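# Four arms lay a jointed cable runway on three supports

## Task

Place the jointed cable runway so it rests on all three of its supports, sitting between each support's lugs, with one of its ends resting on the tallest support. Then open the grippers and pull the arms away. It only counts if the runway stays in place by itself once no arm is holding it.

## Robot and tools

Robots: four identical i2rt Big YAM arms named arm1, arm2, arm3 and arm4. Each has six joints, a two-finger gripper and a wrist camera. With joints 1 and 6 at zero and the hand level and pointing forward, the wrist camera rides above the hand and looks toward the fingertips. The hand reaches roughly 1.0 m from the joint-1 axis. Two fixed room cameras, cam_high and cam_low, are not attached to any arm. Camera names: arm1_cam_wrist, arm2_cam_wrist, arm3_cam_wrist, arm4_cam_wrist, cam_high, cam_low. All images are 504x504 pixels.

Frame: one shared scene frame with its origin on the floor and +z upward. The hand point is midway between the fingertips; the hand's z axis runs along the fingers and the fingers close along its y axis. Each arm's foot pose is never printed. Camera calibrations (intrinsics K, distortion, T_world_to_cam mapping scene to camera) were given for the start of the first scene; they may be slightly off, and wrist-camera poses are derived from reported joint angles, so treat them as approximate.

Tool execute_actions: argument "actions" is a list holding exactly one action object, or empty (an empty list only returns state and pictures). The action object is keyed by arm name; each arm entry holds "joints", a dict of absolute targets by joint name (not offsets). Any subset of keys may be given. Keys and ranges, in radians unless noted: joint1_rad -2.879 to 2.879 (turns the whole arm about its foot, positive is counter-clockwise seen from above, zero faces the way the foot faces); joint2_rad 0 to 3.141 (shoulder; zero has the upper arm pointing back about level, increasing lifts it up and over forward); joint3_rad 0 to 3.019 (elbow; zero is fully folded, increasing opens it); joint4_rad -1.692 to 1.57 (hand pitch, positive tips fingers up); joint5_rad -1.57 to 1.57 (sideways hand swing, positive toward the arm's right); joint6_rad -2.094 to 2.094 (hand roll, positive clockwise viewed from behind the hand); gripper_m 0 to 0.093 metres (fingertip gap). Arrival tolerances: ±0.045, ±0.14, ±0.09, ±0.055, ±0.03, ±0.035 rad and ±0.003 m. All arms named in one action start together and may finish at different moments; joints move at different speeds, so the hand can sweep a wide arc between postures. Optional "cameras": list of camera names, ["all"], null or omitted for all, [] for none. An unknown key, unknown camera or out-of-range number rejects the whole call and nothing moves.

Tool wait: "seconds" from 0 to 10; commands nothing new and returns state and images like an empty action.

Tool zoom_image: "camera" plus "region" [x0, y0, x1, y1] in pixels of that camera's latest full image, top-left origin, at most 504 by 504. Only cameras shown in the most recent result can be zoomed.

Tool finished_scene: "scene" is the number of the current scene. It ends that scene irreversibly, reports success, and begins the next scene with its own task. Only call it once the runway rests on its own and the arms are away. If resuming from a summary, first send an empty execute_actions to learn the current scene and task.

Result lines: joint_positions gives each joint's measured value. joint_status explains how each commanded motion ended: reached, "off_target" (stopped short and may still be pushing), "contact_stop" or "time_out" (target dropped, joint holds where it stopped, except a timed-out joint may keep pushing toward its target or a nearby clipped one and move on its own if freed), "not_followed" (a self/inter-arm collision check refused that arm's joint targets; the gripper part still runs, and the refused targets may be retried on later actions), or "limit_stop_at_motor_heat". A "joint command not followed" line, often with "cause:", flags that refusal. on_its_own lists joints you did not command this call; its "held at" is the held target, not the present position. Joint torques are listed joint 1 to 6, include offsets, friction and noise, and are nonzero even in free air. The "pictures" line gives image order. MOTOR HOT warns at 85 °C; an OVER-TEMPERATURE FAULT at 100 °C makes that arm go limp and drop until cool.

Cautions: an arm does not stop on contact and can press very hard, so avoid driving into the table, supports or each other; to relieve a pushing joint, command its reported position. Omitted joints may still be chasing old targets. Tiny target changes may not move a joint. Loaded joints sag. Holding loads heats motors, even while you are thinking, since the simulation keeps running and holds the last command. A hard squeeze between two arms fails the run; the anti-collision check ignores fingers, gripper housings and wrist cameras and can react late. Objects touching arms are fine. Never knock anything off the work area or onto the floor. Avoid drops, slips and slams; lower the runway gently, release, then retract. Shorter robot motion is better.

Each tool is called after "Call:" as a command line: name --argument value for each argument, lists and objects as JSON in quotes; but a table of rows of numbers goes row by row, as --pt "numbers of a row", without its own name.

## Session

Call:
execute_actions --actions '[]'

Scene clock: 0.00 s.
Joint torques (N m, as the arm reports them, + toward a larger angle): no reading
Motor temperatures (°C, as the motors report them): arm1=[23 28 28 24 25 23] | arm2=[26 33 29 25 24 22] | arm3=[24 33 31 25 24 27] | arm4=[26 29 30 26 23 25]
arm1.joint_positions: joint1_rad=-0.410 joint2_rad=+0.445 joint3_rad=+1.328 joint4_rad=-1.364 joint5_rad=-0.138 joint6_rad=-0.469 gripper_m=+0.095
arm1.joint_status: not commanded
arm1.hand: x=-0.9662 y=-0.2372 z=+1.3973 quat_wxyz=(-0.499, +0.092, -0.847, +0.157) (m; scene frame)
arm2.joint_positions: joint1_rad=+0.383 joint2_rad=+0.615 joint3_rad=+1.339 joint4_rad=-1.518 joint5_rad=-0.025 joint6_rad=-0.370 gripper_m=+0.095
arm2.joint_status: not commanded
arm2.hand: x=-0.3102 y=-0.4737 z=+1.3955 quat_wxyz=(-0.270, +0.838, -0.392, -0.268) (m; scene frame)
arm3.joint_positions: joint1_rad=+0.189 joint2_rad=+0.475 joint3_rad=+1.419 joint4_rad=-1.393 joint5_rad=+0.139 joint6_rad=-0.074 gripper_m=+0.095
arm3.joint_status: not commanded
arm3.hand: x=+0.1715 y=-0.5176 z=+1.3971 quat_wxyz=(-0.384, +0.668, -0.513, -0.378) (m; scene frame)
arm4.joint_positions: joint1_rad=+0.033 joint2_rad=+0.582 joint3_rad=+1.387 joint4_rad=-1.470 joint5_rad=-0.134 joint6_rad=-0.267 gripper_m=+0.094
arm4.joint_status: not commanded
arm4.hand: x=+0.9368 y=-0.1896 z=+1.3878 quat_wxyz=(-0.037, -0.867, -0.227, +0.442) (m; scene frame)
pictures: arm1_cam_wrist, arm2_cam_wrist, arm3_cam_wrist, arm4_cam_wrist, cam_high, cam_low
camera_calibration (this result's frames):
arm1_cam_wrist: T_world_to_cam=[[0.0106934, -0.93447, 0.355881, -0.709258], [-0.903332, -0.16165, -0.397317, -0.346953], [0.42881, -0.31723, -0.845865, 1.64173], [0, 0, 0, 1]] pos_world=[-1.00982, -0.19806, 1.50324]
arm2_cam_wrist: T_world_to_cam=[[0.807368, 0.536407, 0.245815, 0.160087], [0.575048, -0.80865, -0.124114, -0.0269712], [0.132202, 0.241561, -0.961338, 1.62], [0, 0, 0, 1]] pos_world=[-0.327908, -0.499012, 1.51467]
arm3_cam_wrist: T_world_to_cam=[[0.974689, 0.183615, 0.127541, -0.249247], [0.222626, -0.849385, -0.478521, 0.195326], [0.020468, 0.494803, -0.868764, 1.58717], [0, 0, 0, 1]] pos_world=[0.166968, -0.573665, 1.50413]
arm4_cam_wrist: T_world_to_cam=[[-0.424442, 0.896989, 0.123529, 0.40144], [0.853067, 0.441878, -0.277526, -0.327746], [-0.303522, -0.0124146, -0.952743, 1.73266], [0, 0, 0, 1]] pos_world=[0.975879, -0.193753, 1.51024]
Images, in order (width x height): arm1_cam_wrist 504x504, arm2_cam_wrist 504x504, arm3_cam_wrist 504x504, arm4_cam_wrist 504x504, cam_high 504x504, cam_low 504x504.

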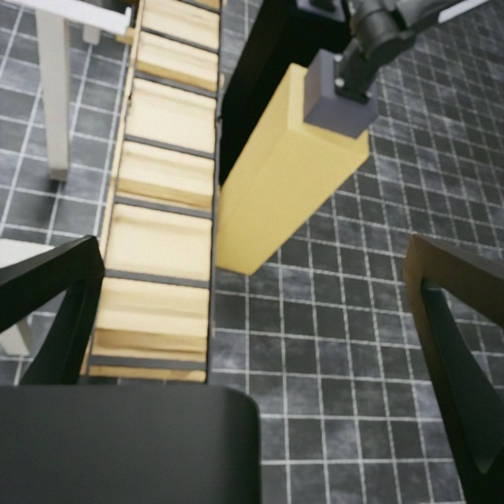

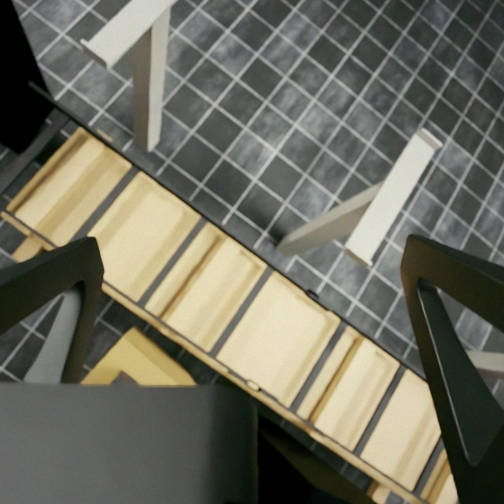

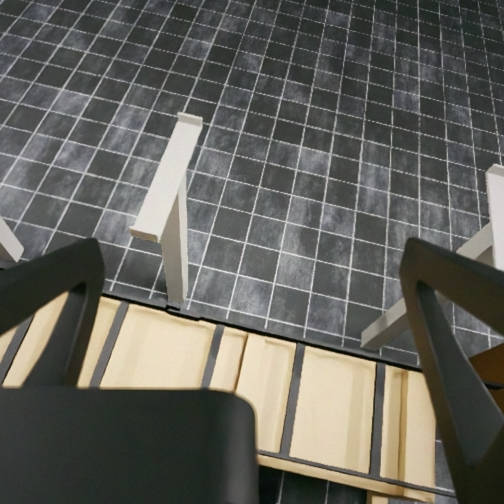

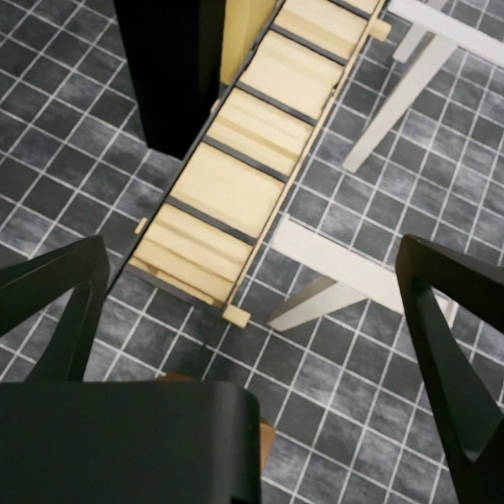

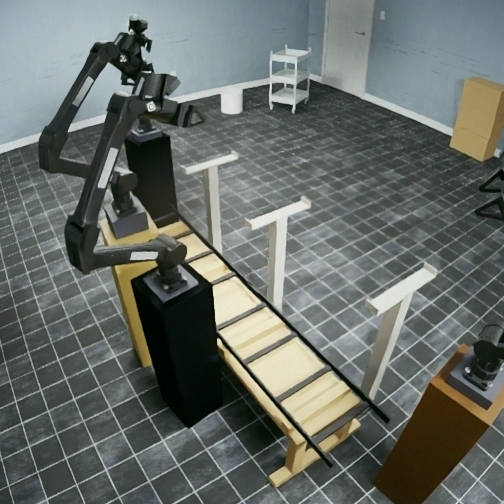

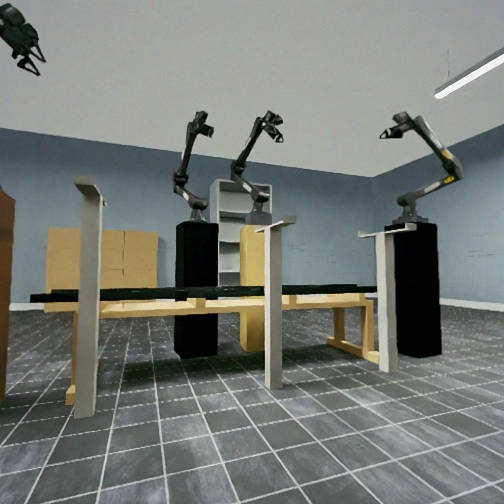

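Call:
execute_actions --actions '[{"arm1":{"joints":{"joint1_rad":-0.495,"joint2_rad":1.7,"joint3_rad":0.75,"joint4_rad":-0.6,"joint5_rad":0,"joint6_rad":-2.01}},"arm2":{"joints":{"joint1_rad":-0.31,"joint2_rad":1.8,"joint3_rad":0.66,"joint4_rad":-0.42,"joint5_rad":0,"joint6_rad":-0.38}},"arm3":{"joints":{"joint1_rad":-0.645,"joint2_rad":1.65,"joint3_rad":0.8,"joint4_rad":-0.7,"joint5_rad":0,"joint6_rad":-0.557}},"arm4":{"joints":{"joint1_rad":0.536,"joint2_rad":1.75,"joint3_rad":0.82,"joint4_rad":-0.63,"joint5_rad":0,"joint6_rad":-0.9}}}]' --cameras '[]'

Call:
execute_actions --actions '[{"arm1":{"joints":{"joint2_rad":2.6,"joint3_rad":0.975,"joint4_rad":0.085}},"arm2":{"joints":{"joint2_rad":2.765,"joint3_rad":1.023,"joint4_rad":0.197}},"arm3":{"joints":{"joint2_rad":2.52,"joint3_rad":0.953,"joint4_rad":0.022}},"arm4":{"joints":{"joint2_rad":2.617,"joint3_rad":1.032,"joint4_rad":0.05}}}]'

Scene clock: 16.63 s.
Joint torques (N m, as the arm reports them, + toward a larger angle): arm1=[-0.06 -9.81  5.45  0.69  0.07 -0.01] | arm2=[  0.71 -10.35   5.19   1.29   0.01  -0.1 ] | arm3=[  0.52 -11.3    8.47   0.5   -0.05  -0.14] | arm4=[  0.54 -12.83   5.18   0.87   0.05  -0.04]
Motor temperatures (°C, as the motors report them): arm1=[23 29 31 24 25 23] | arm2=[26 32 33 25 24 22] | arm3=[24 33 33 25 24 27] | arm4=[26 29 33 26 23 25]
arm1.joint_positions: joint1_rad=-0.490 joint2_rad=+1.707 joint3_rad=+0.732 joint4_rad=-0.616 joint5_rad=-0.003 joint6_rad=-2.001 gripper_m=+0.095
arm1.joint_status: all done
arm1.hand: x=-0.8109 y=-0.3553 z=+0.7975 quat_wxyz=(+0.006, +0.709, -0.706, -0.003) (m; scene frame)
arm2.joint_positions: joint1_rad=-0.314 joint2_rad=+1.784 joint3_rad=+0.652 joint4_rad=-0.435 joint5_rad=+0.000 joint6_rad=-0.373 gripper_m=+0.095
arm2.joint_status: all done
arm2.hand: x=-0.1151 y=-0.3621 z=+0.8091 quat_wxyz=(-0.005, +0.703, -0.711, -0.001) (m; scene frame)
arm3.joint_positions: joint1_rad=-0.641 joint2_rad=+1.649 joint3_rad=+0.778 joint4_rad=-0.717 joint5_rad=+0.000 joint6_rad=-0.546 gripper_m=+0.095
arm3.joint_status: all done
arm3.hand: x=+0.3805 y=-0.3656 z=+0.7955 quat_wxyz=(+0.006, +0.704, -0.710, -0.003) (m; scene frame)
arm4.joint_positions: joint1_rad=+0.536 joint2_rad=+1.743 joint3_rad=+0.816 joint4_rad=-0.650 joint5_rad=-0.001 joint6_rad=-0.886 gripper_m=+0.095
arm4.joint_status: all done
arm4.hand: x=+0.8276 y=-0.3689 z=+0.8086 quat_wxyz=(+0.004, -0.709, -0.705, -0.002) (m; scene frame)
pictures: none
No camera images: the call's "cameras" was empty. Leave "cameras" out to get every camera's image.

Scene clock: 19.63 s.
Joint torques (N m, as the arm reports them, + toward a larger angle): arm1=[ -0.07 -14.25  -0.04   0.67   0.07  -0.01] | arm2=[ 1.82  6.7   4.41 -0.08  1.58 -0.21] | arm3=[  0.54 -16.72   0.4    0.52  -0.05  -0.13] | arm4=[ -0.01 -16.81   0.34   0.91   0.06   0.02]
Motor temperatures (°C, as the motors report them): arm1=[23 30 30 24 25 23] | arm2=[26 32 33 25 25 22] | arm3=[24 33 32 25 24 27] | arm4=[26 30 33 26 23 25]
arm1.joint_positions: joint1_rad=-0.490 joint2_rad=+2.621 joint3_rad=+0.973 joint4_rad=+0.070 joint5_rad=-0.003 joint6_rad=-2.002 gripper_m=+0.095
arm1.joint_status: all done
arm1.hand: x=-0.8069 y=-0.3610 z=+0.4963 quat_wxyz=(+0.004, +0.709, -0.705, +0.003) (m; scene frame)
arm2.joint_positions: joint1_rad=-0.329 joint2_rad=+2.357 joint3_rad=+1.013 joint4_rad=+0.232 joint5_rad=-0.051 joint6_rad=-0.360 gripper_m=+0.095
arm2.joint_status: joint2_rad time_out (moved +0.573 of +0.981); the others done
arm2.on_its_own: joint2_rad reads +2.357 and still pushes toward +2.677 since a time_out
arm2.hand: x=-0.0406 y=-0.1750 z=+0.6730 quat_wxyz=(-0.202, +0.679, -0.697, -0.113) (m; scene frame)
arm3.joint_positions: joint1_rad=-0.641 joint2_rad=+2.531 joint3_rad=+0.949 joint4_rad=+0.005 joint5_rad=+0.000 joint6_rad=-0.547 gripper_m=+0.095
arm3.joint_status: all done
arm3.hand: x=+0.3824 y=-0.3579 z=+0.4953 quat_wxyz=(+0.000, +0.704, -0.710, -0.004) (m; scene frame)
arm4.joint_positions: joint1_rad=+0.536 joint2_rad=+2.629 joint3_rad=+1.028 joint4_rad=+0.031 joint5_rad=-0.001 joint6_rad=-0.888 gripper_m=+0.095
arm4.joint_status: all done
arm4.hand: x=+0.8308 y=-0.3627 z=+0.4974 quat_wxyz=(+0.004, -0.709, -0.706, +0.002) (m; scene frame)
pictures: arm1_cam_wrist, arm2_cam_wrist, arm3_cam_wrist, arm4_cam_wrist, cam_high, cam_low
camera_calibration (this result's frames):
arm1_cam_wrist: T_world_to_cam=[[0.999868, 0.010418, -0.0124752, 0.816094], [0.0157731, -0.807139, 0.590151, -0.562547], [-0.00392099, -0.59027, -0.807197, 0.305139], [0, 0, 0, 1]] pos_world=[-0.805917, -0.282441, 0.588475]
arm2_cam_wrist: T_world_to_cam=[[0.990346, -0.062918, 0.12352, -0.055294], [-0.0833752, -0.982228, 0.168154, -0.283973], [0.110745, -0.176829, -0.977991, 0.754782], [0, 0, 0, 1]] pos_world=[-0.0525042, -0.148937, 0.792752]
arm3_cam_wrist: T_world_to_cam=[[0.999933, -0.00423735, -0.0107918, -0.377491], [0.00285959, -0.811922, 0.583759, -0.576274], [-0.0112357, -0.583751, -0.811855, 0.318262], [0, 0, 0, 1]] pos_world=[0.382689, -0.283703, 0.590715]
arm4_cam_wrist: T_world_to_cam=[[-0.999866, 0.0159417, 0.00368452, 0.839805], [0.0150297, 0.805856, 0.59192, -0.0121091], [0.00646705, 0.591896, -0.805988, 0.738636], [0, 0, 0, 1]] pos_world=[0.835098, -0.440826, 0.599405]
Images, in order (width x height): arm1_cam_wrist 504x504, arm2_cam_wrist 504x504, arm3_cam_wrist 504x504, arm4_cam_wrist 504x504, cam_high 504x504, cam_low 504x504.

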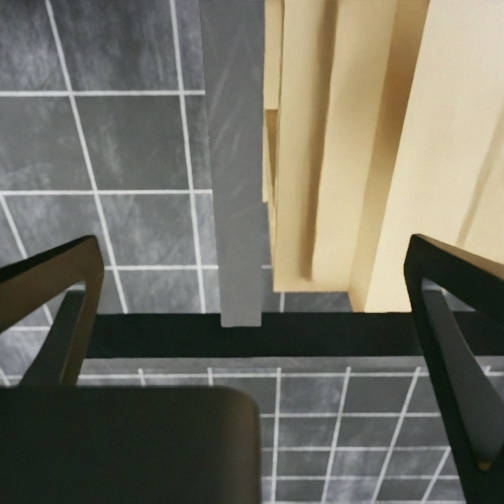

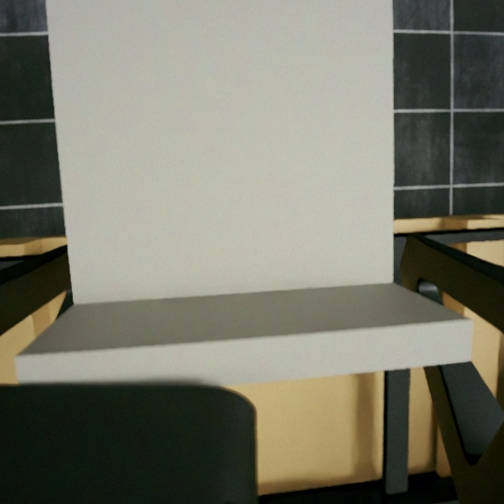

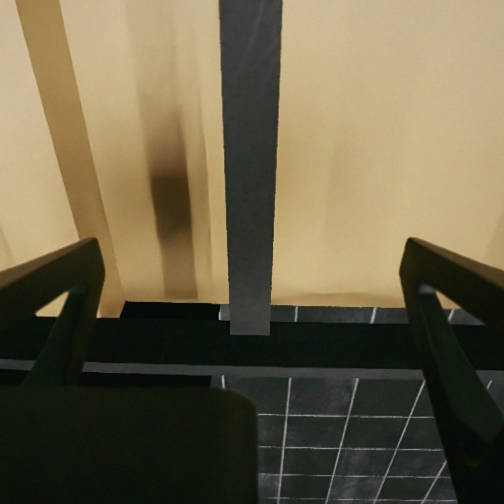

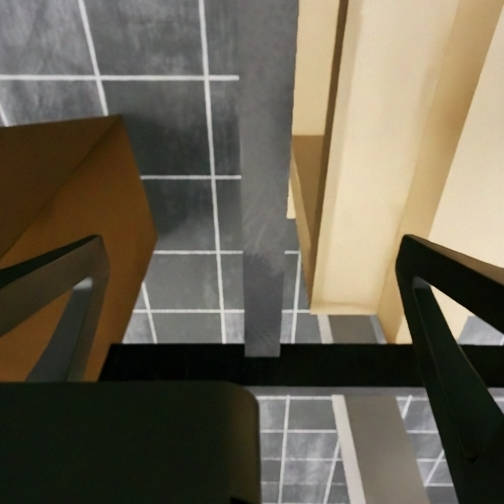

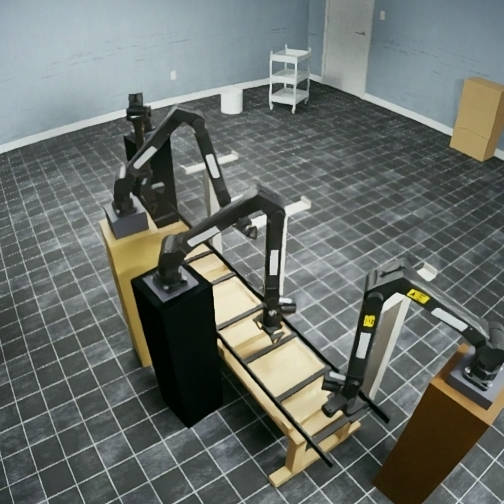

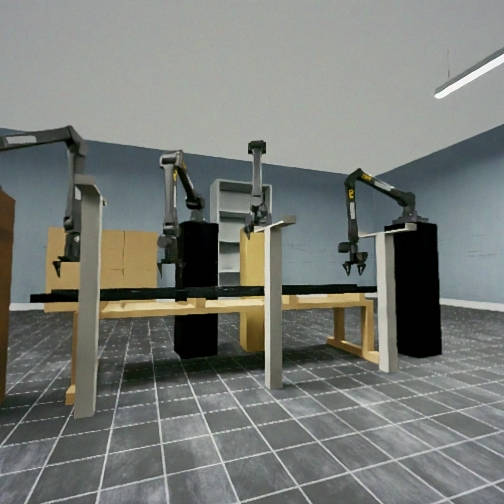

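Call:
execute_actions --actions '[{"arm2":{"joints":{"joint2_rad":2.1}},"arm1":{"joints":{"joint1_rad":-0.465,"joint6_rad":-1.97,"joint2_rad":2.77,"joint3_rad":1.048,"joint4_rad":0.17}},"arm3":{"joints":{"joint1_rad":-0.61,"joint6_rad":-0.505,"joint2_rad":2.68,"joint3_rad":1.074,"joint4_rad":0.055}},"arm4":{"joints":{"joint1_rad":0.49,"joint6_rad":-0.95,"joint2_rad":2.785,"joint3_rad":1.13,"joint4_rad":0.1}}}]' --cameras '[]'

Call:
execute_actions --actions '[{"arm2":{"joints":{"joint3_rad":0.62}},"arm1":{"joints":{"joint2_rad":2.86,"joint3_rad":1.12}},"arm3":{"joints":{"joint2_rad":2.77,"joint3_rad":1.14}},"arm4":{"joints":{"joint2_rad":2.875,"joint3_rad":1.2}}}]' --cameras '[]'

Call:
execute_actions --actions '[{"arm2":{"joints":{"joint1_rad":-0.273,"joint6_rad":-0.33,"joint2_rad":2.5,"joint3_rad":0.78,"joint4_rad":0.12}},"arm1":{"joints":{"joint2_rad":2.94,"joint3_rad":1.19,"joint4_rad":0.185}},"arm3":{"joints":{"joint2_rad":2.85,"joint3_rad":1.205,"joint4_rad":0.088}},"arm4":{"joints":{"joint2_rad":2.955,"joint3_rad":1.272,"joint4_rad":0.118}}}]' --cameras '[]'

Call:
execute_actions --actions '[{"arm2":{"joints":{"joint2_rad":2.91,"joint3_rad":1.174,"joint4_rad":0.185}}}]' --cameras '[]'

Call:
execute_actions --actions '[{"arm2":{"joints":{"joint2_rad":3.075,"joint3_rad":1.338}}}]'

Scene clock: 42.90 s.
Joint torques (N m, as the arm reports them, + toward a larger angle): arm1=[  1.07 -13.82  -0.68   0.49   0.07   0.13] | arm2=[ -0.18 -15.97   6.79   2.03   0.1   -0.04] | arm3=[  1.72 -16.64   0.06   0.3   -0.04   0.11] | arm4=[  0.23 -15.93  -0.27   0.94   0.03   0.01]
Motor temperatures (°C, as the motors report them): arm1=[23 33 28 24 25 23] | arm2=[26 32 31 25 29 22] | arm3=[24 35 30 25 24 27] | arm4=[26 32 31 26 23 25]
arm1.joint_positions: joint1_rad=-0.471 joint2_rad=+2.787 joint3_rad=+1.046 joint4_rad=+0.161 joint5_rad=-0.003 joint6_rad=-1.979 gripper_m=+0.095
arm1.joint_status: all done
arm1.hand: x=-0.8218 y=-0.3481 z=+0.4387 quat_wxyz=(+0.004, +0.708, -0.706, +0.002) (m; scene frame)
arm2.joint_positions: joint1_rad=-0.304 joint2_rad=+2.070 joint3_rad=+1.016 joint4_rad=+0.196 joint5_rad=-0.003 joint6_rad=-0.377 gripper_m=+0.095
arm2.joint_status: all done
arm2.hand: x=-0.0163 y=-0.0997 z=+0.8285 quat_wxyz=(-0.322, +0.664, -0.660, -0.141) (m; scene frame)
arm3.joint_positions: joint1_rad=-0.619 joint2_rad=+2.682 joint3_rad=+1.071 joint4_rad=+0.046 joint5_rad=+0.000 joint6_rad=-0.515 gripper_m=+0.095
arm3.joint_status: all done
arm3.hand: x=+0.3813 y=-0.3428 z=+0.4412 quat_wxyz=(-0.006, +0.701, -0.713, -0.006) (m; scene frame)
arm4.joint_positions: joint1_rad=+0.493 joint2_rad=+2.783 joint3_rad=+1.128 joint4_rad=+0.090 joint5_rad=-0.001 joint6_rad=-0.936 gripper_m=+0.095
arm4.joint_status: all done
arm4.hand: x=+0.8238 y=-0.3475 z=+0.4413 quat_wxyz=(+0.005, -0.706, -0.708, +0.005) (m; scene frame)
pictures: none
No camera images: the call's "cameras" was empty. Leave "cameras" out to get every camera's image.

Scene clock: 44.00 s.
Joint torques (N m, as the arm reports them, + toward a larger angle): arm1=[  0.98 -12.9   -1.1    0.46   0.07   0.12] | arm2=[ -0.19 -11.87   2.62   1.33   0.1   -0.05] | arm3=[  1.7  -16.25  -0.32   0.27  -0.05   0.1 ] | arm4=[  0.48 -15.36  -0.55   0.62   0.04   0.  ]
Motor temperatures (°C, as the motors report them): arm1=[23 33 28 24 25 23] | arm2=[26 32 31 25 28 22] | arm3=[24 35 30 25 24 27] | arm4=[26 32 31 26 23 25]
arm1.joint_positions: joint1_rad=-0.471 joint2_rad=+2.861 joint3_rad=+1.125 joint4_rad=+0.161 joint5_rad=-0.003 joint6_rad=-1.978 gripper_m=+0.095
arm1.joint_status: all done
arm1.hand: x=-0.8156 y=-0.3511 z=+0.4101 quat_wxyz=(+0.003, +0.708, -0.707, +0.004) (m; scene frame)
arm2.joint_positions: joint1_rad=-0.304 joint2_rad=+2.084 joint3_rad=+0.613 joint4_rad=+0.196 joint5_rad=-0.003 joint6_rad=-0.377 gripper_m=+0.095
arm2.joint_status: all done
arm2.hand: x=-0.1020 y=-0.3185 z=+0.7263 quat_wxyz=(-0.137, +0.700, -0.698, -0.060) (m; scene frame)
arm3.joint_positions: joint1_rad=-0.619 joint2_rad=+2.766 joint3_rad=+1.140 joint4_rad=+0.046 joint5_rad=+0.000 joint6_rad=-0.515 gripper_m=+0.095
arm3.joint_status: all done
arm3.hand: x=+0.3801 y=-0.3443 z=+0.4101 quat_wxyz=(+0.002, +0.701, -0.714, -0.004) (m; scene frame)
arm4.joint_positions: joint1_rad=+0.493 joint2_rad=+2.862 joint3_rad=+1.202 joint4_rad=+0.090 joint5_rad=-0.001 joint6_rad=-0.937 gripper_m=+0.095
arm4.joint_status: all done
arm4.hand: x=+0.8226 y=-0.3481 z=+0.4115 quat_wxyz=(+0.005, -0.706, -0.708, +0.002) (m; scene frame)
pictures: none
No camera images: the call's "cameras" was empty. Leave "cameras" out to get every camera's image.

Scene clock: 45.23 s.
Joint torques (N m, as the arm reports them, + toward a larger angle): arm1=[  1.01 -13.05  -1.06   0.59   0.07   0.12] | arm2=[  0.54 -14.27  -0.43   0.2    0.07   0.05] | arm3=[  1.69 -16.65  -0.5    0.39  -0.04   0.1 ] | arm4=[  0.41 -15.48  -0.4    1.04   0.02   0.  ]
Motor temperatures (°C, as the motors report them): arm1=[23 33 28 24 25 23] | arm2=[26 33 31 25 28 22] | arm3=[24 35 30 25 24 27] | arm4=[26 32 31 26 23 25]
arm1.joint_positions: joint1_rad=-0.471 joint2_rad=+2.943 joint3_rad=+1.193 joint4_rad=+0.173 joint5_rad=-0.003 joint6_rad=-1.978 gripper_m=+0.095
arm1.joint_status: all done
arm1.hand: x=-0.8184 y=-0.3503 z=+0.3796 quat_wxyz=(+0.004, +0.708, -0.707, +0.004) (m; scene frame)
arm2.joint_positions: joint1_rad=-0.276 joint2_rad=+2.504 joint3_rad=+0.777 joint4_rad=+0.126 joint5_rad=-0.002 joint6_rad=-0.338 gripper_m=+0.095
arm2.joint_status: all done
arm2.hand: x=-0.1374 y=-0.3862 z=+0.5926 quat_wxyz=(+0.011, +0.705, -0.709, +0.005) (m; scene frame)
arm3.joint_positions: joint1_rad=-0.619 joint2_rad=+2.845 joint3_rad=+1.206 joint4_rad=+0.075 joint5_rad=+0.000 joint6_rad=-0.515 gripper_m=+0.095
arm3.joint_status: all done
arm3.hand: x=+0.3821 y=-0.3404 z=+0.3806 quat_wxyz=(-0.006, +0.701, -0.714, -0.006) (m; scene frame)
arm4.joint_positions: joint1_rad=+0.493 joint2_rad=+2.942 joint3_rad=+1.271 joint4_rad=+0.102 joint5_rad=-0.001 joint6_rad=-0.937 gripper_m=+0.095
arm4.joint_status: all done
arm4.hand: x=+0.8236 y=-0.3470 z=+0.3813 quat_wxyz=(+0.005, -0.706, -0.708, +0.003) (m; scene frame)
pictures: none
No camera images: the call's "cameras" was empty. Leave "cameras" out to get every camera's image.

Scene clock: 46.53 s.
Joint torques (N m, as the arm reports them, + toward a larger angle): arm1=[  1.06 -12.97  -1.06   0.59   0.07   0.12] | arm2=[  0.52 -16.01  -0.42   0.97   0.07   0.05] | arm3=[  1.71 -15.81  -0.49   0.42  -0.05   0.11] | arm4=[ -0.75 -15.13  -0.6    0.83   0.01  -0.01]
Motor temperatures (°C, as the motors report them): arm1=[23 33 28 24 25 23] | arm2=[26 33 31 25 28 22] | arm3=[24 35 30 25 24 27] | arm4=[26 32 31 26 23 25]
arm1.joint_positions: joint1_rad=-0.471 joint2_rad=+2.943 joint3_rad=+1.193 joint4_rad=+0.173 joint5_rad=-0.003 joint6_rad=-1.978 gripper_m=+0.095
arm1.joint_status: not commanded
arm1.hand: x=-0.8184 y=-0.3503 z=+0.3796 quat_wxyz=(+0.004, +0.708, -0.707, +0.004) (m; scene frame)
arm2.joint_positions: joint1_rad=-0.276 joint2_rad=+2.907 joint3_rad=+1.170 joint4_rad=+0.177 joint5_rad=-0.002 joint6_rad=-0.338 gripper_m=+0.095
arm2.joint_status: all done
arm2.hand: x=-0.1215 y=-0.3424 z=+0.4443 quat_wxyz=(-0.008, +0.705, -0.710, -0.004) (m; scene frame)
arm3.joint_positions: joint1_rad=-0.619 joint2_rad=+2.845 joint3_rad=+1.206 joint4_rad=+0.075 joint5_rad=+0.000 joint6_rad=-0.515 gripper_m=+0.095
arm3.joint_status: not commanded
arm3.hand: x=+0.3821 y=-0.3404 z=+0.3806 quat_wxyz=(-0.006, +0.701, -0.714, -0.006) (m; scene frame)
arm4.joint_positions: joint1_rad=+0.493 joint2_rad=+2.942 joint3_rad=+1.271 joint4_rad=+0.102 joint5_rad=-0.001 joint6_rad=-0.937 gripper_m=+0.095
arm4.joint_status: not commanded
arm4.hand: x=+0.8236 y=-0.3470 z=+0.3813 quat_wxyz=(+0.005, -0.706, -0.708, +0.003) (m; scene frame)
pictures: none
No camera images: the call's "cameras" was empty. Leave "cameras" out to get every camera's image.

Scene clock: 47.57 s.
Joint torques (N m, as the arm reports them, + toward a larger angle): arm1=[  1.01 -13.03  -1.08   0.58   0.07   0.12] | arm2=[  0.55 -15.4   -0.5    0.96   0.07   0.05] | arm3=[  1.72 -16.26  -0.51   0.43  -0.05   0.11] | arm4=[  0.21 -15.24  -0.58   1.     0.05  -0.03]
Motor temperatures (°C, as the motors report them): arm1=[23 33 28 24 25 23] | arm2=[26 33 31 25 27 22] | arm3=[24 35 30 25 24 27] | arm4=[26 32 31 26 23 25]
arm1.joint_positions: joint1_rad=-0.471 joint2_rad=+2.943 joint3_rad=+1.193 joint4_rad=+0.173 joint5_rad=-0.003 joint6_rad=-1.978 gripper_m=+0.095
arm1.joint_status: not commanded
arm1.hand: x=-0.8184 y=-0.3503 z=+0.3796 quat_wxyz=(+0.004, +0.708, -0.707, +0.004) (m; scene frame)
arm2.joint_positions: joint1_rad=-0.276 joint2_rad=+3.060 joint3_rad=+1.337 joint4_rad=+0.178 joint5_rad=-0.002 joint6_rad=-0.338 gripper_m=+0.095
arm2.joint_status: all done
arm2.hand: x=-0.1189 y=-0.3353 z=+0.3848 quat_wxyz=(-0.014, +0.704, -0.710, -0.007) (m; scene frame)
arm3.joint_positions: joint1_rad=-0.619 joint2_rad=+2.845 joint3_rad=+1.206 joint4_rad=+0.075 joint5_rad=+0.000 joint6_rad=-0.515 gripper_m=+0.095
arm3.joint_status: not commanded
arm3.hand: x=+0.3821 y=-0.3404 z=+0.3806 quat_wxyz=(-0.006, +0.701, -0.714, -0.006) (m; scene frame)
arm4.joint_positions: joint1_rad=+0.493 joint2_rad=+2.942 joint3_rad=+1.271 joint4_rad=+0.102 joint5_rad=-0.001 joint6_rad=-0.937 gripper_m=+0.095
arm4.joint_status: not commanded
arm4.hand: x=+0.8236 y=-0.3470 z=+0.3813 quat_wxyz=(+0.005, -0.706, -0.708, +0.003) (m; scene frame)
pictures: arm1_cam_wrist, arm2_cam_wrist, arm3_cam_wrist, arm4_cam_wrist, cam_high, cam_low
camera_calibration (this result's frames):
arm1_cam_wrist: T_world_to_cam=[[0.999917, 0.00508097, -0.0118223, 0.823988], [0.0110819, -0.806976, 0.59048, -0.488809], [-0.00654007, -0.590562, -0.806966, 0.214839], [0, 0, 0, 1]] pos_world=[-0.817097, -0.271768, 0.471741]
arm2_cam_wrist: T_world_to_cam=[[0.999679, -0.0142949, 0.0209161, 0.104606], [-0.0235614, -0.828013, 0.560213, -0.491505], [0.00931059, -0.560526, -0.828084, 0.254908], [0, 0, 0, 1]] pos_world=[-0.118526, -0.262595, 0.484245]
arm3_cam_wrist: T_world_to_cam=[[0.999894, -0.0137924, -0.00469174, -0.383908], [-0.00858333, -0.817938, 0.575243, -0.489561], [-0.0117715, -0.575141, -0.817969, 0.240829], [0, 0, 0, 1]] pos_world=[0.3825, -0.267215, 0.476806]
arm4_cam_wrist: T_world_to_cam=[[-0.999944, 0.00906106, 0.00551949, 0.829808], [0.0105715, 0.806718, 0.590842, 0.0484662], [0.000900983, 0.590867, -0.806769, 0.640334], [0, 0, 0, 1]] pos_world=[0.828672, -0.42497, 0.483385]
Images, in order (width x height): arm1_cam_wrist 504x504, arm2_cam_wrist 504x504, arm3_cam_wrist 504x504, arm4_cam_wrist 504x504, cam_high 504x504, cam_low 504x504.

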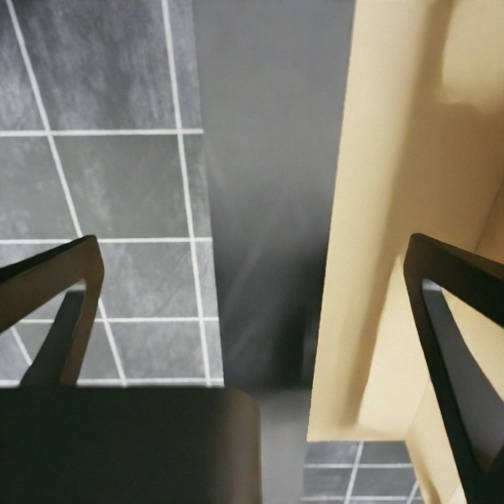

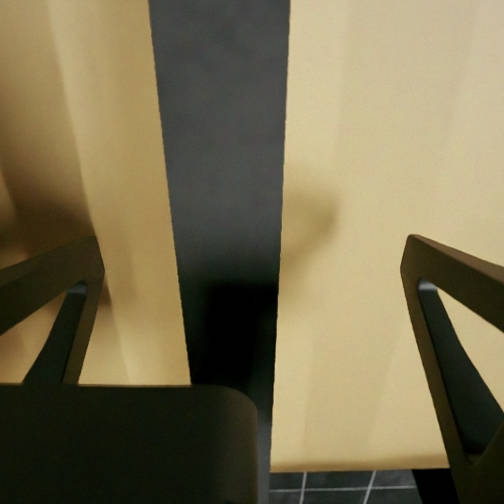

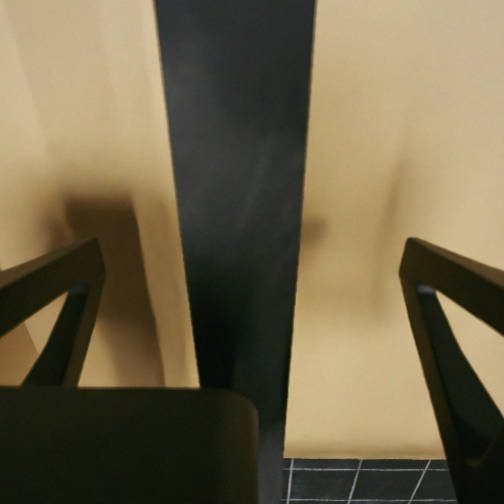

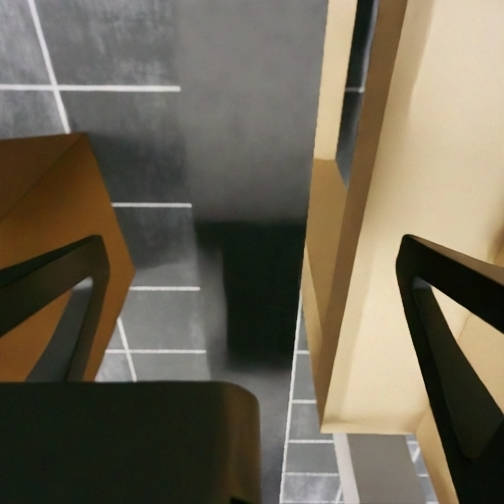

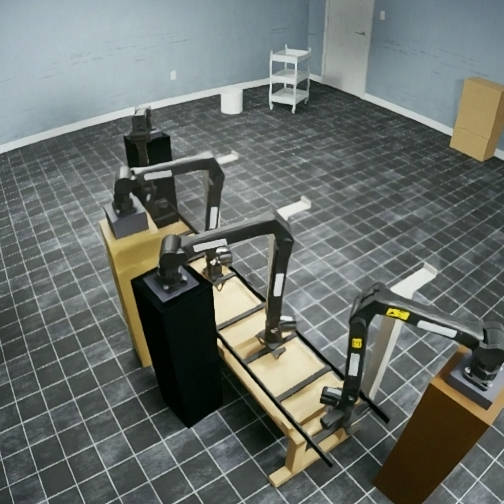

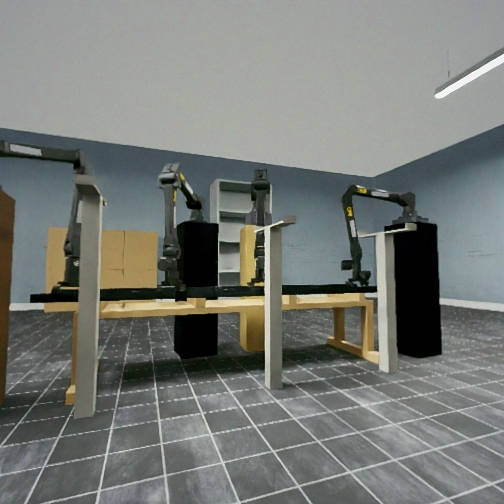

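Call:
execute_actions --actions '[{"arm1":{"joints":{"gripper_m":0}},"arm2":{"joints":{"gripper_m":0,"joint2_rad":3.095}},"arm3":{"joints":{"gripper_m":0}},"arm4":{"joints":{"gripper_m":0}}}]' --cameras '[]'

Call:
execute_actions --actions '[{"arm1":{"joints":{"joint2_rad":2.72,"joint3_rad":1.025,"joint4_rad":0.15}},"arm2":{"joints":{"joint2_rad":2.86,"joint3_rad":1.14,"joint4_rad":0.17}},"arm3":{"joints":{"joint2_rad":2.62,"joint3_rad":1.05,"joint4_rad":0.03}},"arm4":{"joints":{"joint2_rad":2.745,"joint3_rad":1.11,"joint4_rad":0.08}}}]' --cameras '[]'

Call:
execute_actions --actions '[{"arm1":{"joints":{"joint1_rad":-0.575,"joint6_rad":-2.08,"joint2_rad":2.455,"joint3_rad":0.8,"joint4_rad":0.125}},"arm2":{"joints":{"joint1_rad":-0.188,"joint6_rad":-0.25,"joint2_rad":2.62,"joint3_rad":0.85,"joint4_rad":0.22}},"arm3":{"joints":{"joint1_rad":-0.55,"joint6_rad":-0.445,"joint2_rad":2.355,"joint3_rad":0.815,"joint4_rad":0}},"arm4":{"joints":{"joint1_rad":0.485,"joint2_rad":2.485,"joint3_rad":1.065,"joint4_rad":-0.12}}}]' --cameras '[]'

Call:
execute_actions --actions '[{"arm1":{"joints":{"joint2_rad":2.155,"joint3_rad":0.7,"joint4_rad":-0.065}},"arm2":{"joints":{"joint2_rad":2.335,"joint3_rad":0.71,"joint4_rad":0.09}},"arm3":{"joints":{"joint2_rad":2.06,"joint3_rad":0.735,"joint4_rad":-0.19}},"arm4":{"joints":{"joint2_rad":2.235,"joint3_rad":0.98,"joint4_rad":-0.27}}}]' --cameras '["cam_high"]'

Scene clock: 63.17 s.
Joint torques (N m, as the arm reports them, + toward a larger angle): arm1=[  0.92 -13.01  -1.29   0.42   0.11   0.15] | arm2=[ -0.16 -13.76  -0.37   0.95   0.44  -0.05] | arm3=[  1.45 -16.35  -0.37   0.37   0.1    0.11] | arm4=[ -0.26 -15.57  -0.49   0.96   0.14   0.02]
Motor temperatures (°C, as the motors report them): arm1=[23 33 28 24 25 23] | arm2=[26 34 30 25 26 22] | arm3=[24 36 30 25 24 27] | arm4=[26 32 30 26 23 25]
arm1.joint_positions: joint1_rad=-0.470 joint2_rad=+2.943 joint3_rad=+1.197 joint4_rad=+0.178 joint5_rad=-0.004 joint6_rad=-1.982 gripper_m=+0.025
arm1.joint_status: gripper_m off_target (ended at +0.025, target +0.000)
arm1.hand: x=-0.8148 y=-0.3511 z=+0.3794 quat_wxyz=(+0.001, +0.709, -0.705, +0.007) (m; scene frame)
arm2.joint_positions: joint1_rad=-0.266 joint2_rad=+3.063 joint3_rad=+1.335 joint4_rad=+0.178 joint5_rad=-0.014 joint6_rad=-0.328 gripper_m=+0.025
arm2.joint_status: gripper_m off_target (ended at +0.025, target +0.000); the others done
arm2.hand: x=-0.1248 y=-0.3365 z=+0.3839 quat_wxyz=(-0.009, +0.704, -0.710, -0.011) (m; scene frame)
arm3.joint_positions: joint1_rad=-0.616 joint2_rad=+2.845 joint3_rad=+1.204 joint4_rad=+0.077 joint5_rad=-0.004 joint6_rad=-0.516 gripper_m=+0.024
arm3.joint_status: gripper_m off_target (ended at +0.024, target +0.000)
arm3.hand: x=+0.3799 y=-0.3405 z=+0.3804 quat_wxyz=(-0.005, +0.702, -0.712, -0.008) (m; scene frame)
arm4.joint_positions: joint1_rad=+0.493 joint2_rad=+2.942 joint3_rad=+1.270 joint4_rad=+0.104 joint5_rad=-0.003 joint6_rad=-0.938 gripper_m=+0.024
arm4.joint_status: gripper_m off_target (ended at +0.024, target +0.000)
arm4.hand: x=+0.8244 y=-0.3470 z=+0.3812 quat_wxyz=(+0.003, -0.706, -0.708, +0.003) (m; scene frame)
pictures: none
No camera images: the call's "cameras" was empty. Leave "cameras" out to get every camera's image.

Scene clock: 64.33 s.
Joint torques (N m, as the arm reports them, + toward a larger angle): arm1=[  1.36 -16.75  -2.19  -0.19  -0.37   0.18] | arm2=[ -0.41 -20.87  -4.34  -0.21   0.52  -0.1 ] | arm3=[  1.48 -22.71  -2.26  -0.74  -0.22   0.04] | arm4=[  0.05 -18.65  -1.76   0.03   0.35  -0.04]
Motor temperatures (°C, as the motors report them): arm1=[23 33 28 24 25 23] | arm2=[26 34 30 25 26 22] | arm3=[24 36 30 25 24 27] | arm4=[26 32 30 26 23 25]
arm1.joint_positions: joint1_rad=-0.474 joint2_rad=+2.776 joint3_rad=+1.049 joint4_rad=+0.161 joint5_rad=+0.008 joint6_rad=-1.985 gripper_m=+0.025
arm1.joint_status: all done
arm1.hand: x=-0.8158 y=-0.3540 z=+0.4421 quat_wxyz=(+0.007, +0.709, -0.706, +0.011) (m; scene frame)
arm2.joint_positions: joint1_rad=-0.266 joint2_rad=+2.924 joint3_rad=+1.184 joint4_rad=+0.187 joint5_rad=-0.017 joint6_rad=-0.323 gripper_m=+0.025
arm2.joint_status: all done
arm2.hand: x=-0.1268 y=-0.3399 z=+0.4381 quat_wxyz=(-0.007, +0.703, -0.711, -0.012) (m; scene frame)
arm3.joint_positions: joint1_rad=-0.613 joint2_rad=+2.694 joint3_rad=+1.071 joint4_rad=+0.054 joint5_rad=+0.005 joint6_rad=-0.510 gripper_m=+0.024
arm3.joint_status: all done
arm3.hand: x=+0.3778 y=-0.3459 z=+0.4369 quat_wxyz=(-0.004, +0.701, -0.713, -0.003) (m; scene frame)
arm4.joint_positions: joint1_rad=+0.498 joint2_rad=+2.777 joint3_rad=+1.128 joint4_rad=+0.092 joint5_rad=-0.010 joint6_rad=-0.931 gripper_m=+0.024
arm4.joint_status: all done
arm4.hand: x=+0.8225 y=-0.3529 z=+0.4437 quat_wxyz=(+0.001, -0.706, -0.708, +0.009) (m; scene frame)
pictures: none
No camera images: the call's "cameras" was empty. Leave "cameras" out to get every camera's image.

Scene clock: 65.37 s.
Joint torques (N m, as the arm reports them, + toward a larger angle): arm1=[  1.49 -15.31  -1.09  -0.11  -0.52   0.14] | arm2=[ -0.31 -19.4   -4.96   0.47   0.43  -0.16] | arm3=[  0.87 -20.36  -0.59  -0.51  -0.25   0.01] | arm4=[ -0.24 -20.16   0.84  -0.26   0.38   0.05]
Motor temperatures (°C, as the motors report them): arm1=[23 34 28 24 25 23] | arm2=[26 34 30 25 26 22] | arm3=[24 36 30 25 24 27] | arm4=[26 32 30 26 23 25]
arm1.joint_positions: joint1_rad=-0.584 joint2_rad=+2.506 joint3_rad=+0.808 joint4_rad=+0.134 joint5_rad=+0.012 joint6_rad=-2.089 gripper_m=+0.025
arm1.joint_status: all done
arm1.hand: x=-0.8522 y=-0.3758 z=+0.5389 quat_wxyz=(+0.009, +0.707, -0.707, +0.011) (m; scene frame)
arm2.joint_positions: joint1_rad=-0.181 joint2_rad=+2.679 joint3_rad=+0.897 joint4_rad=+0.223 joint5_rad=-0.013 joint6_rad=-0.238 gripper_m=+0.025
arm2.joint_status: all done
arm2.hand: x=-0.1629 y=-0.3638 z=+0.5338 quat_wxyz=(-0.004, +0.703, -0.712, -0.009) (m; scene frame)
arm3.joint_positions: joint1_rad=-0.549 joint2_rad=+2.423 joint3_rad=+0.819 joint4_rad=+0.020 joint5_rad=+0.005 joint6_rad=-0.447 gripper_m=+0.024
arm3.joint_status: all done
arm3.hand: x=+0.3405 y=-0.3693 z=+0.5319 quat_wxyz=(+0.003, +0.701, -0.713, +0.000) (m; scene frame)
arm4.joint_positions: joint1_rad=+0.490 joint2_rad=+2.520 joint3_rad=+1.070 joint4_rad=-0.105 joint5_rad=-0.011 joint6_rad=-0.938 gripper_m=+0.024
arm4.joint_status: all done
arm4.hand: x=+0.7854 y=-0.3779 z=+0.5392 quat_wxyz=(+0.001, -0.707, -0.708, +0.010) (m; scene frame)
pictures: none
No camera images: the call's "cameras" was empty. Leave "cameras" out to get every camera's image.

Scene clock: 66.43 s.
Joint torques (N m, as the arm reports them, + toward a larger angle): arm1=[  1.33 -15.15   1.21  -0.15  -0.4    0.13] | arm2=[ -0.11 -19.24  -2.41  -0.29   0.44  -0.15] | arm3=[  0.83 -20.41   3.04  -0.7   -0.17  -0.01] | arm4=[ -0.25 -20.16   3.08   0.04   0.32   0.04]
Motor temperatures (°C, as the motors report them): arm1=[23 34 28 24 25 23] | arm2=[26 34 30 25 26 22] | arm3=[24 36 30 25 24 27] | arm4=[26 33 30 26 23 25]
arm1.joint_positions: joint1_rad=-0.584 joint2_rad=+2.213 joint3_rad=+0.693 joint4_rad=-0.055 joint5_rad=+0.009 joint6_rad=-2.089 gripper_m=+0.025
arm1.joint_status: all done
arm1.hand: x=-0.8512 y=-0.3746 z=+0.6288 quat_wxyz=(+0.009, +0.707, -0.707, +0.006) (m; scene frame)
arm2.joint_positions: joint1_rad=-0.182 joint2_rad=+2.401 joint3_rad=+0.739 joint4_rad=+0.109 joint5_rad=-0.014 joint6_rad=-0.238 gripper_m=+0.025
arm2.joint_status: all done
arm2.hand: x=-0.1621 y=-0.3617 z=+0.6239 quat_wxyz=(-0.007, +0.702, -0.712, -0.011) (m; scene frame)
arm3.joint_positions: joint1_rad=-0.549 joint2_rad=+2.137 joint3_rad=+0.719 joint4_rad=-0.169 joint5_rad=+0.004 joint6_rad=-0.447 gripper_m=+0.024
arm3.joint_status: all done
arm3.hand: x=+0.3410 y=-0.3690 z=+0.6213 quat_wxyz=(+0.004, +0.701, -0.713, -0.001) (m; scene frame)
arm4.joint_positions: joint1_rad=+0.490 joint2_rad=+2.279 joint3_rad=+0.970 joint4_rad=-0.259 joint5_rad=-0.010 joint6_rad=-0.938 gripper_m=+0.024
arm4.joint_status: all done
arm4.hand: x=+0.7858 y=-0.3782 z=+0.6276 quat_wxyz=(+0.000, -0.707, -0.708, +0.004) (m; scene frame)
pictures: cam_high
Images, in order (width x height): cam_high 504x504.

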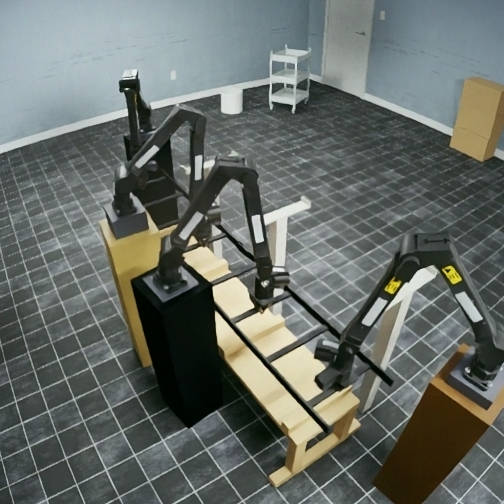

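Call:
execute_actions --actions '[{"arm1":{"joints":{"joint2_rad":1.84,"joint3_rad":0.67,"joint4_rad":-0.33}},"arm2":{"joints":{"joint2_rad":2.01,"joint3_rad":0.64,"joint4_rad":-0.145}},"arm3":{"joints":{"joint2_rad":1.745,"joint3_rad":0.715,"joint4_rad":-0.45}},"arm4":{"joints":{"joint2_rad":1.985,"joint3_rad":0.95,"joint4_rad":-0.47}}}]' --cameras '[]'

Call:
execute_actions --actions '[{"arm1":{"joints":{"joint2_rad":1.525,"joint3_rad":0.71,"joint4_rad":-0.665}},"arm2":{"joints":{"joint2_rad":1.655,"joint3_rad":0.64,"joint4_rad":-0.47}},"arm3":{"joints":{"joint2_rad":1.46,"joint3_rad":0.79,"joint4_rad":-0.8}},"arm4":{"joints":{"joint2_rad":1.695,"joint3_rad":0.99,"joint4_rad":-0.78}}}]' --cameras '[]'

Call:
execute_actions --actions '[{"arm1":{"joints":{"joint2_rad":1.405,"joint3_rad":0.77,"joint4_rad":-0.83}},"arm2":{"joints":{"joint2_rad":1.51,"joint3_rad":0.675,"joint4_rad":-0.64}},"arm3":{"joints":{"joint2_rad":1.36,"joint3_rad":0.86,"joint4_rad":-0.97}},"arm4":{"joints":{"joint2_rad":1.56,"joint3_rad":1.09,"joint4_rad":-1.0}}}]' --cameras '[]'

Call:
execute_actions --actions '[{"arm1":{"joints":{"joint1_rad":-0.285,"joint6_rad":-1.79,"joint2_rad":1.305,"joint3_rad":0.665,"joint4_rad":-0.82}},"arm2":{"joints":{"joint1_rad":-0.125,"joint6_rad":-0.18,"joint2_rad":1.71,"joint3_rad":0.975,"joint4_rad":-0.7}},"arm3":{"joints":{"joint1_rad":-0.44,"joint6_rad":-0.335,"joint2_rad":1.59,"joint3_rad":1.12,"joint4_rad":-0.99}},"arm4":{"joints":{"joint1_rad":0.265,"joint6_rad":-1.165,"joint2_rad":1.445,"joint3_rad":0.96,"joint4_rad":-0.99}}}]' --cameras '[]'

Call:
execute_actions --actions '[{"arm1":{"joints":{"joint1_rad":0.13,"joint6_rad":-1.37,"joint2_rad":1.35,"joint3_rad":0.65,"joint4_rad":-0.76}},"arm2":{"joints":{"joint1_rad":-0.083,"joint6_rad":-0.135,"joint2_rad":1.95,"joint3_rad":1.36,"joint4_rad":-0.81}},"arm3":{"joints":{"joint1_rad":-0.36,"joint6_rad":-0.26,"joint2_rad":1.84,"joint3_rad":1.49,"joint4_rad":-1.07}},"arm4":{"joints":{"joint1_rad":-0.065,"joint6_rad":-1.495,"joint2_rad":1.37,"joint3_rad":0.88}}}]' --cameras '[]'

Call:
execute_actions --actions '[{"arm1":{"joints":{"joint1_rad":0.575,"joint6_rad":-0.93,"joint2_rad":1.64,"joint3_rad":0.775,"joint4_rad":-0.58}},"arm2":{"joints":{"joint1_rad":-0.06,"joint6_rad":-0.115,"joint2_rad":2.28,"joint3_rad":1.96,"joint4_rad":-1.0}},"arm3":{"joints":{"joint1_rad":-0.314,"joint6_rad":-0.21,"joint2_rad":2.21,"joint3_rad":2.1,"joint4_rad":-1.27}},"arm4":{"joints":{"joint1_rad":-0.51,"joint6_rad":-1.94,"joint2_rad":1.46,"joint3_rad":0.915,"joint4_rad":-0.93}}}]'

Scene clock: 101.33 s.
Joint torques (N m, as the arm reports them, + toward a larger angle): arm1=[  1.29 -13.58   4.43  -0.11  -0.39   0.13] | arm2=[ -0.1  -18.33   1.75  -0.42   0.42  -0.15] | arm3=[  0.56 -18.58   7.35  -0.58  -0.12  -0.01] | arm4=[ -0.16 -19.26   5.72   0.33   0.39  -0.01]
Motor temperatures (°C, as the motors report them): arm1=[23 35 28 24 26 23] | arm2=[26 36 29 25 25 22] | arm3=[24 38 29 25 24 27] | arm4=[26 35 31 26 23 25]
arm1.joint_positions: joint1_rad=-0.584 joint2_rad=+1.897 joint3_rad=+0.640 joint4_rad=-0.323 joint5_rad=+0.009 joint6_rad=-2.089 gripper_m=+0.025
arm1.joint_status: all done
arm1.hand: x=-0.8500 y=-0.3740 z=+0.7213 quat_wxyz=(+0.009, +0.707, -0.707, +0.003) (m; scene frame)
arm2.joint_positions: joint1_rad=-0.183 joint2_rad=+2.081 joint3_rad=+0.642 joint4_rad=-0.124 joint5_rad=-0.013 joint6_rad=-0.238 gripper_m=+0.025
arm2.joint_status: all done
arm2.hand: x=-0.1616 y=-0.3603 z=+0.7176 quat_wxyz=(-0.003, +0.702, -0.712, -0.008) (m; scene frame)
arm3.joint_positions: joint1_rad=-0.549 joint2_rad=+1.828 joint3_rad=+0.678 joint4_rad=-0.433 joint5_rad=+0.002 joint6_rad=-0.446 gripper_m=+0.024
arm3.joint_status: all done
arm3.hand: x=+0.3411 y=-0.3697 z=+0.7161 quat_wxyz=(+0.002, +0.701, -0.714, -0.002) (m; scene frame)
arm4.joint_positions: joint1_rad=+0.490 joint2_rad=+2.026 joint3_rad=+0.924 joint4_rad=-0.472 joint5_rad=-0.011 joint6_rad=-0.937 gripper_m=+0.024
arm4.joint_status: all done
arm4.hand: x=+0.7851 y=-0.3801 z=+0.7226 quat_wxyz=(-0.001, -0.707, -0.707, +0.001) (m; scene frame)
pictures: none
No camera images: the call's "cameras" was empty. Leave "cameras" out to get every camera's image.

Scene clock: 102.40 s.
Joint torques (N m, as the arm reports them, + toward a larger angle): arm1=[  1.18 -11.47   8.06  -0.62  -0.11   0.13] | arm2=[  0.02 -16.54   6.27  -0.43   0.32  -0.15] | arm3=[  0.85 -14.67  13.24  -0.89  -0.19  -0.03] | arm4=[ -0.63 -17.18   9.7   -0.59   0.28   0.01]
Motor temperatures (°C, as the motors report them): arm1=[23 35 28 24 26 23] | arm2=[26 36 30 25 25 22] | arm3=[24 38 30 25 24 27] | arm4=[26 35 31 26 23 25]
arm1.joint_positions: joint1_rad=-0.582 joint2_rad=+1.575 joint3_rad=+0.655 joint4_rad=-0.642 joint5_rad=+0.002 joint6_rad=-2.089 gripper_m=+0.025
arm1.joint_status: all done
arm1.hand: x=-0.8479 y=-0.3721 z=+0.8222 quat_wxyz=(+0.003, +0.707, -0.707, +0.011) (m; scene frame)
arm2.joint_positions: joint1_rad=-0.185 joint2_rad=+1.728 joint3_rad=+0.621 joint4_rad=-0.449 joint5_rad=-0.010 joint6_rad=-0.238 gripper_m=+0.025
arm2.joint_status: all done
arm2.hand: x=-0.1597 y=-0.3568 z=+0.8208 quat_wxyz=(-0.007, +0.701, -0.713, -0.009) (m; scene frame)
arm3.joint_positions: joint1_rad=-0.549 joint2_rad=+1.510 joint3_rad=+0.722 joint4_rad=-0.771 joint5_rad=+0.004 joint6_rad=-0.444 gripper_m=+0.024
arm3.joint_status: all done
arm3.hand: x=+0.3425 y=-0.3697 z=+0.8269 quat_wxyz=(-0.009, +0.700, -0.714, -0.005) (m; scene frame)
arm4.joint_positions: joint1_rad=+0.490 joint2_rad=+1.735 joint3_rad=+0.936 joint4_rad=-0.760 joint5_rad=-0.008 joint6_rad=-0.935 gripper_m=+0.024
arm4.joint_status: all done
arm4.hand: x=+0.7871 y=-0.3795 z=+0.8417 quat_wxyz=(+0.002, -0.708, -0.707, +0.008) (m; scene frame)
pictures: none
No camera images: the call's "cameras" was empty. Leave "cameras" out to get every camera's image.

Scene clock: 103.37 s.
Joint torques (N m, as the arm reports them, + toward a larger angle): arm1=[  1.4  -11.35   9.71  -0.67  -0.34   0.13] | arm2=[  0.44 -16.33   9.44  -1.8    0.28  -0.16] | arm3=[  1.03 -12.53  15.47  -0.67  -0.38  -0.03] | arm4=[ -0.55 -18.62  12.13  -0.99   0.61  -0.06]
Motor temperatures (°C, as the motors report them): arm1=[23 35 28 24 26 23] | arm2=[26 36 30 25 25 22] | arm3=[24 38 30 25 24 27] | arm4=[26 35 32 26 23 25]
arm1.joint_positions: joint1_rad=-0.582 joint2_rad=+1.462 joint3_rad=+0.702 joint4_rad=-0.803 joint5_rad=+0.008 joint6_rad=-2.089 gripper_m=+0.025
arm1.joint_status: all done
arm1.hand: x=-0.8470 y=-0.3731 z=+0.8683 quat_wxyz=(+0.006, +0.707, -0.707, +0.011) (m; scene frame)
arm2.joint_positions: joint1_rad=-0.186 joint2_rad=+1.591 joint3_rad=+0.631 joint4_rad=-0.591 joint5_rad=-0.009 joint6_rad=-0.237 gripper_m=+0.025
arm2.joint_status: all done
arm2.hand: x=-0.1596 y=-0.3585 z=+0.8635 quat_wxyz=(-0.009, +0.701, -0.713, -0.009) (m; scene frame)
arm3.joint_positions: joint1_rad=-0.549 joint2_rad=+1.399 joint3_rad=+0.780 joint4_rad=-0.945 joint5_rad=+0.009 joint6_rad=-0.443 gripper_m=+0.024
arm3.joint_status: all done
arm3.hand: x=+0.3426 y=-0.3724 z=+0.8788 quat_wxyz=(-0.008, +0.699, -0.715, -0.002) (m; scene frame)
arm4.joint_positions: joint1_rad=+0.490 joint2_rad=+1.631 joint3_rad=+1.014 joint4_rad=-0.963 joint5_rad=-0.016 joint6_rad=-0.935 gripper_m=+0.024
arm4.joint_status: all done
arm4.hand: x=+0.7872 y=-0.3818 z=+0.9061 quat_wxyz=(-0.004, -0.708, -0.706, -0.002) (m; scene frame)
pictures: none
No camera images: the call's "cameras" was empty. Leave "cameras" out to get every camera's image.

Scene clock: 104.47 s.
Joint torques (N m, as the arm reports them, + toward a larger angle): arm1=[  0.62 -10.95   8.97   0.07  -0.39   0.09] | arm2=[  0.09 -22.51  11.09  -1.36   0.5   -0.05] | arm3=[ -0.39 -17.96  15.1   -0.29  -0.7   -0.07] | arm4=[  0.88 -18.58  10.51   0.32   0.11   0.11]
Motor temperatures (°C, as the motors report them): arm1=[23 35 29 24 26 23] | arm2=[26 36 30 25 25 22] | arm3=[24 38 31 25 24 27] | arm4=[26 35 32 26 23 25]
arm1.joint_positions: joint1_rad=-0.286 joint2_rad=+1.374 joint3_rad=+0.607 joint4_rad=-0.816 joint5_rad=+0.009 joint6_rad=-1.795 gripper_m=+0.025
arm1.joint_status: all done
arm1.hand: x=-0.8510 y=-0.2747 z=+0.8660 quat_wxyz=(+0.011, +0.708, -0.706, +0.004) (m; scene frame)
arm2.joint_positions: joint1_rad=-0.124 joint2_rad=+1.812 joint3_rad=+0.916 joint4_rad=-0.659 joint5_rad=-0.015 joint6_rad=-0.177 gripper_m=+0.025
arm2.joint_status: all done
arm2.hand: x=-0.1612 y=-0.2563 z=+0.8530 quat_wxyz=(-0.005, +0.702, -0.713, -0.012) (m; scene frame)
arm3.joint_positions: joint1_rad=-0.433 joint2_rad=+1.641 joint3_rad=+1.044 joint4_rad=-0.980 joint5_rad=+0.019 joint6_rad=-0.330 gripper_m=+0.024
arm3.joint_status: all done
arm3.hand: x=+0.3400 y=-0.2691 z=+0.8750 quat_wxyz=(-0.004, +0.701, -0.713, +0.005) (m; scene frame)
arm4.joint_positions: joint1_rad=+0.260 joint2_rad=+1.534 joint3_rad=+0.907 joint4_rad=-0.991 joint5_rad=-0.005 joint6_rad=-1.165 gripper_m=+0.024
arm4.joint_status: all done
arm4.hand: x=+0.7823 y=-0.2771 z=+0.9107 quat_wxyz=(-0.006, -0.708, -0.706, -0.019) (m; scene frame)
pictures: none
No camera images: the call's "cameras" was empty. Leave "cameras" out to get every camera's image.

Scene clock: 106.80 s.
Joint torques (N m, as the arm reports them, + toward a larger angle): arm1=[  1.03 -10.18   8.8    0.73  -0.29   0.18] | arm2=[  0.65 -29.27  12.73  -1.3    0.67   0.02] | arm3=[  0.6  -24.98  17.27  -0.27  -1.03  -0.06] | arm4=[  0.   -17.33  10.07  -0.05  -0.05   0.11]
Motor temperatures (°C, as the motors report them): arm1=[23 35 30 24 26 23] | arm2=[26 37 32 25 25 22] | arm3=[24 38 32 25 24 27] | arm4=[26 35 33 26 23 25]
arm1.joint_positions: joint1_rad=+0.124 joint2_rad=+1.406 joint3_rad=+0.591 joint4_rad=-0.776 joint5_rad=+0.006 joint6_rad=-1.386 gripper_m=+0.025
arm1.joint_status: all done
arm1.hand: x=-0.8511 y=-0.1583 z=+0.8514 quat_wxyz=(+0.014, +0.708, -0.706, +0.004) (m; scene frame)
arm2.joint_positions: joint1_rad=-0.087 joint2_rad=+2.078 joint3_rad=+1.290 joint4_rad=-0.771 joint5_rad=-0.021 joint6_rad=-0.140 gripper_m=+0.025
arm2.joint_status: all done
arm2.hand: x=-0.1591 y=-0.1383 z=+0.8275 quat_wxyz=(-0.001, +0.701, -0.713, -0.013) (m; scene frame)
arm3.joint_positions: joint1_rad=-0.357 joint2_rad=+1.913 joint3_rad=+1.395 joint4_rad=-1.060 joint5_rad=+0.028 joint6_rad=-0.256 gripper_m=+0.024
arm3.joint_status: joint3_rad time_out (moved +0.352 of +0.446); the others done
arm3.on_its_own: joint3_rad reads +1.395 and still pushes toward +1.490 since a time_out
arm3.hand: x=+0.3406 y=-0.1507 z=+0.8629 quat_wxyz=(-0.007, +0.702, -0.712, +0.009) (m; scene frame)
arm4.joint_positions: joint1_rad=-0.067 joint2_rad=+1.459 joint3_rad=+0.832 joint4_rad=-0.983 joint5_rad=+0.001 joint6_rad=-1.492 gripper_m=+0.024
arm4.joint_status: all done
arm4.hand: x=+0.7796 y=-0.1562 z=+0.9141 quat_wxyz=(-0.008, -0.708, -0.706, -0.014) (m; scene frame)
pictures: none
No camera images: the call's "cameras" was empty. Leave "cameras" out to get every camera's image.

not run: a stop came earlier in this reply.


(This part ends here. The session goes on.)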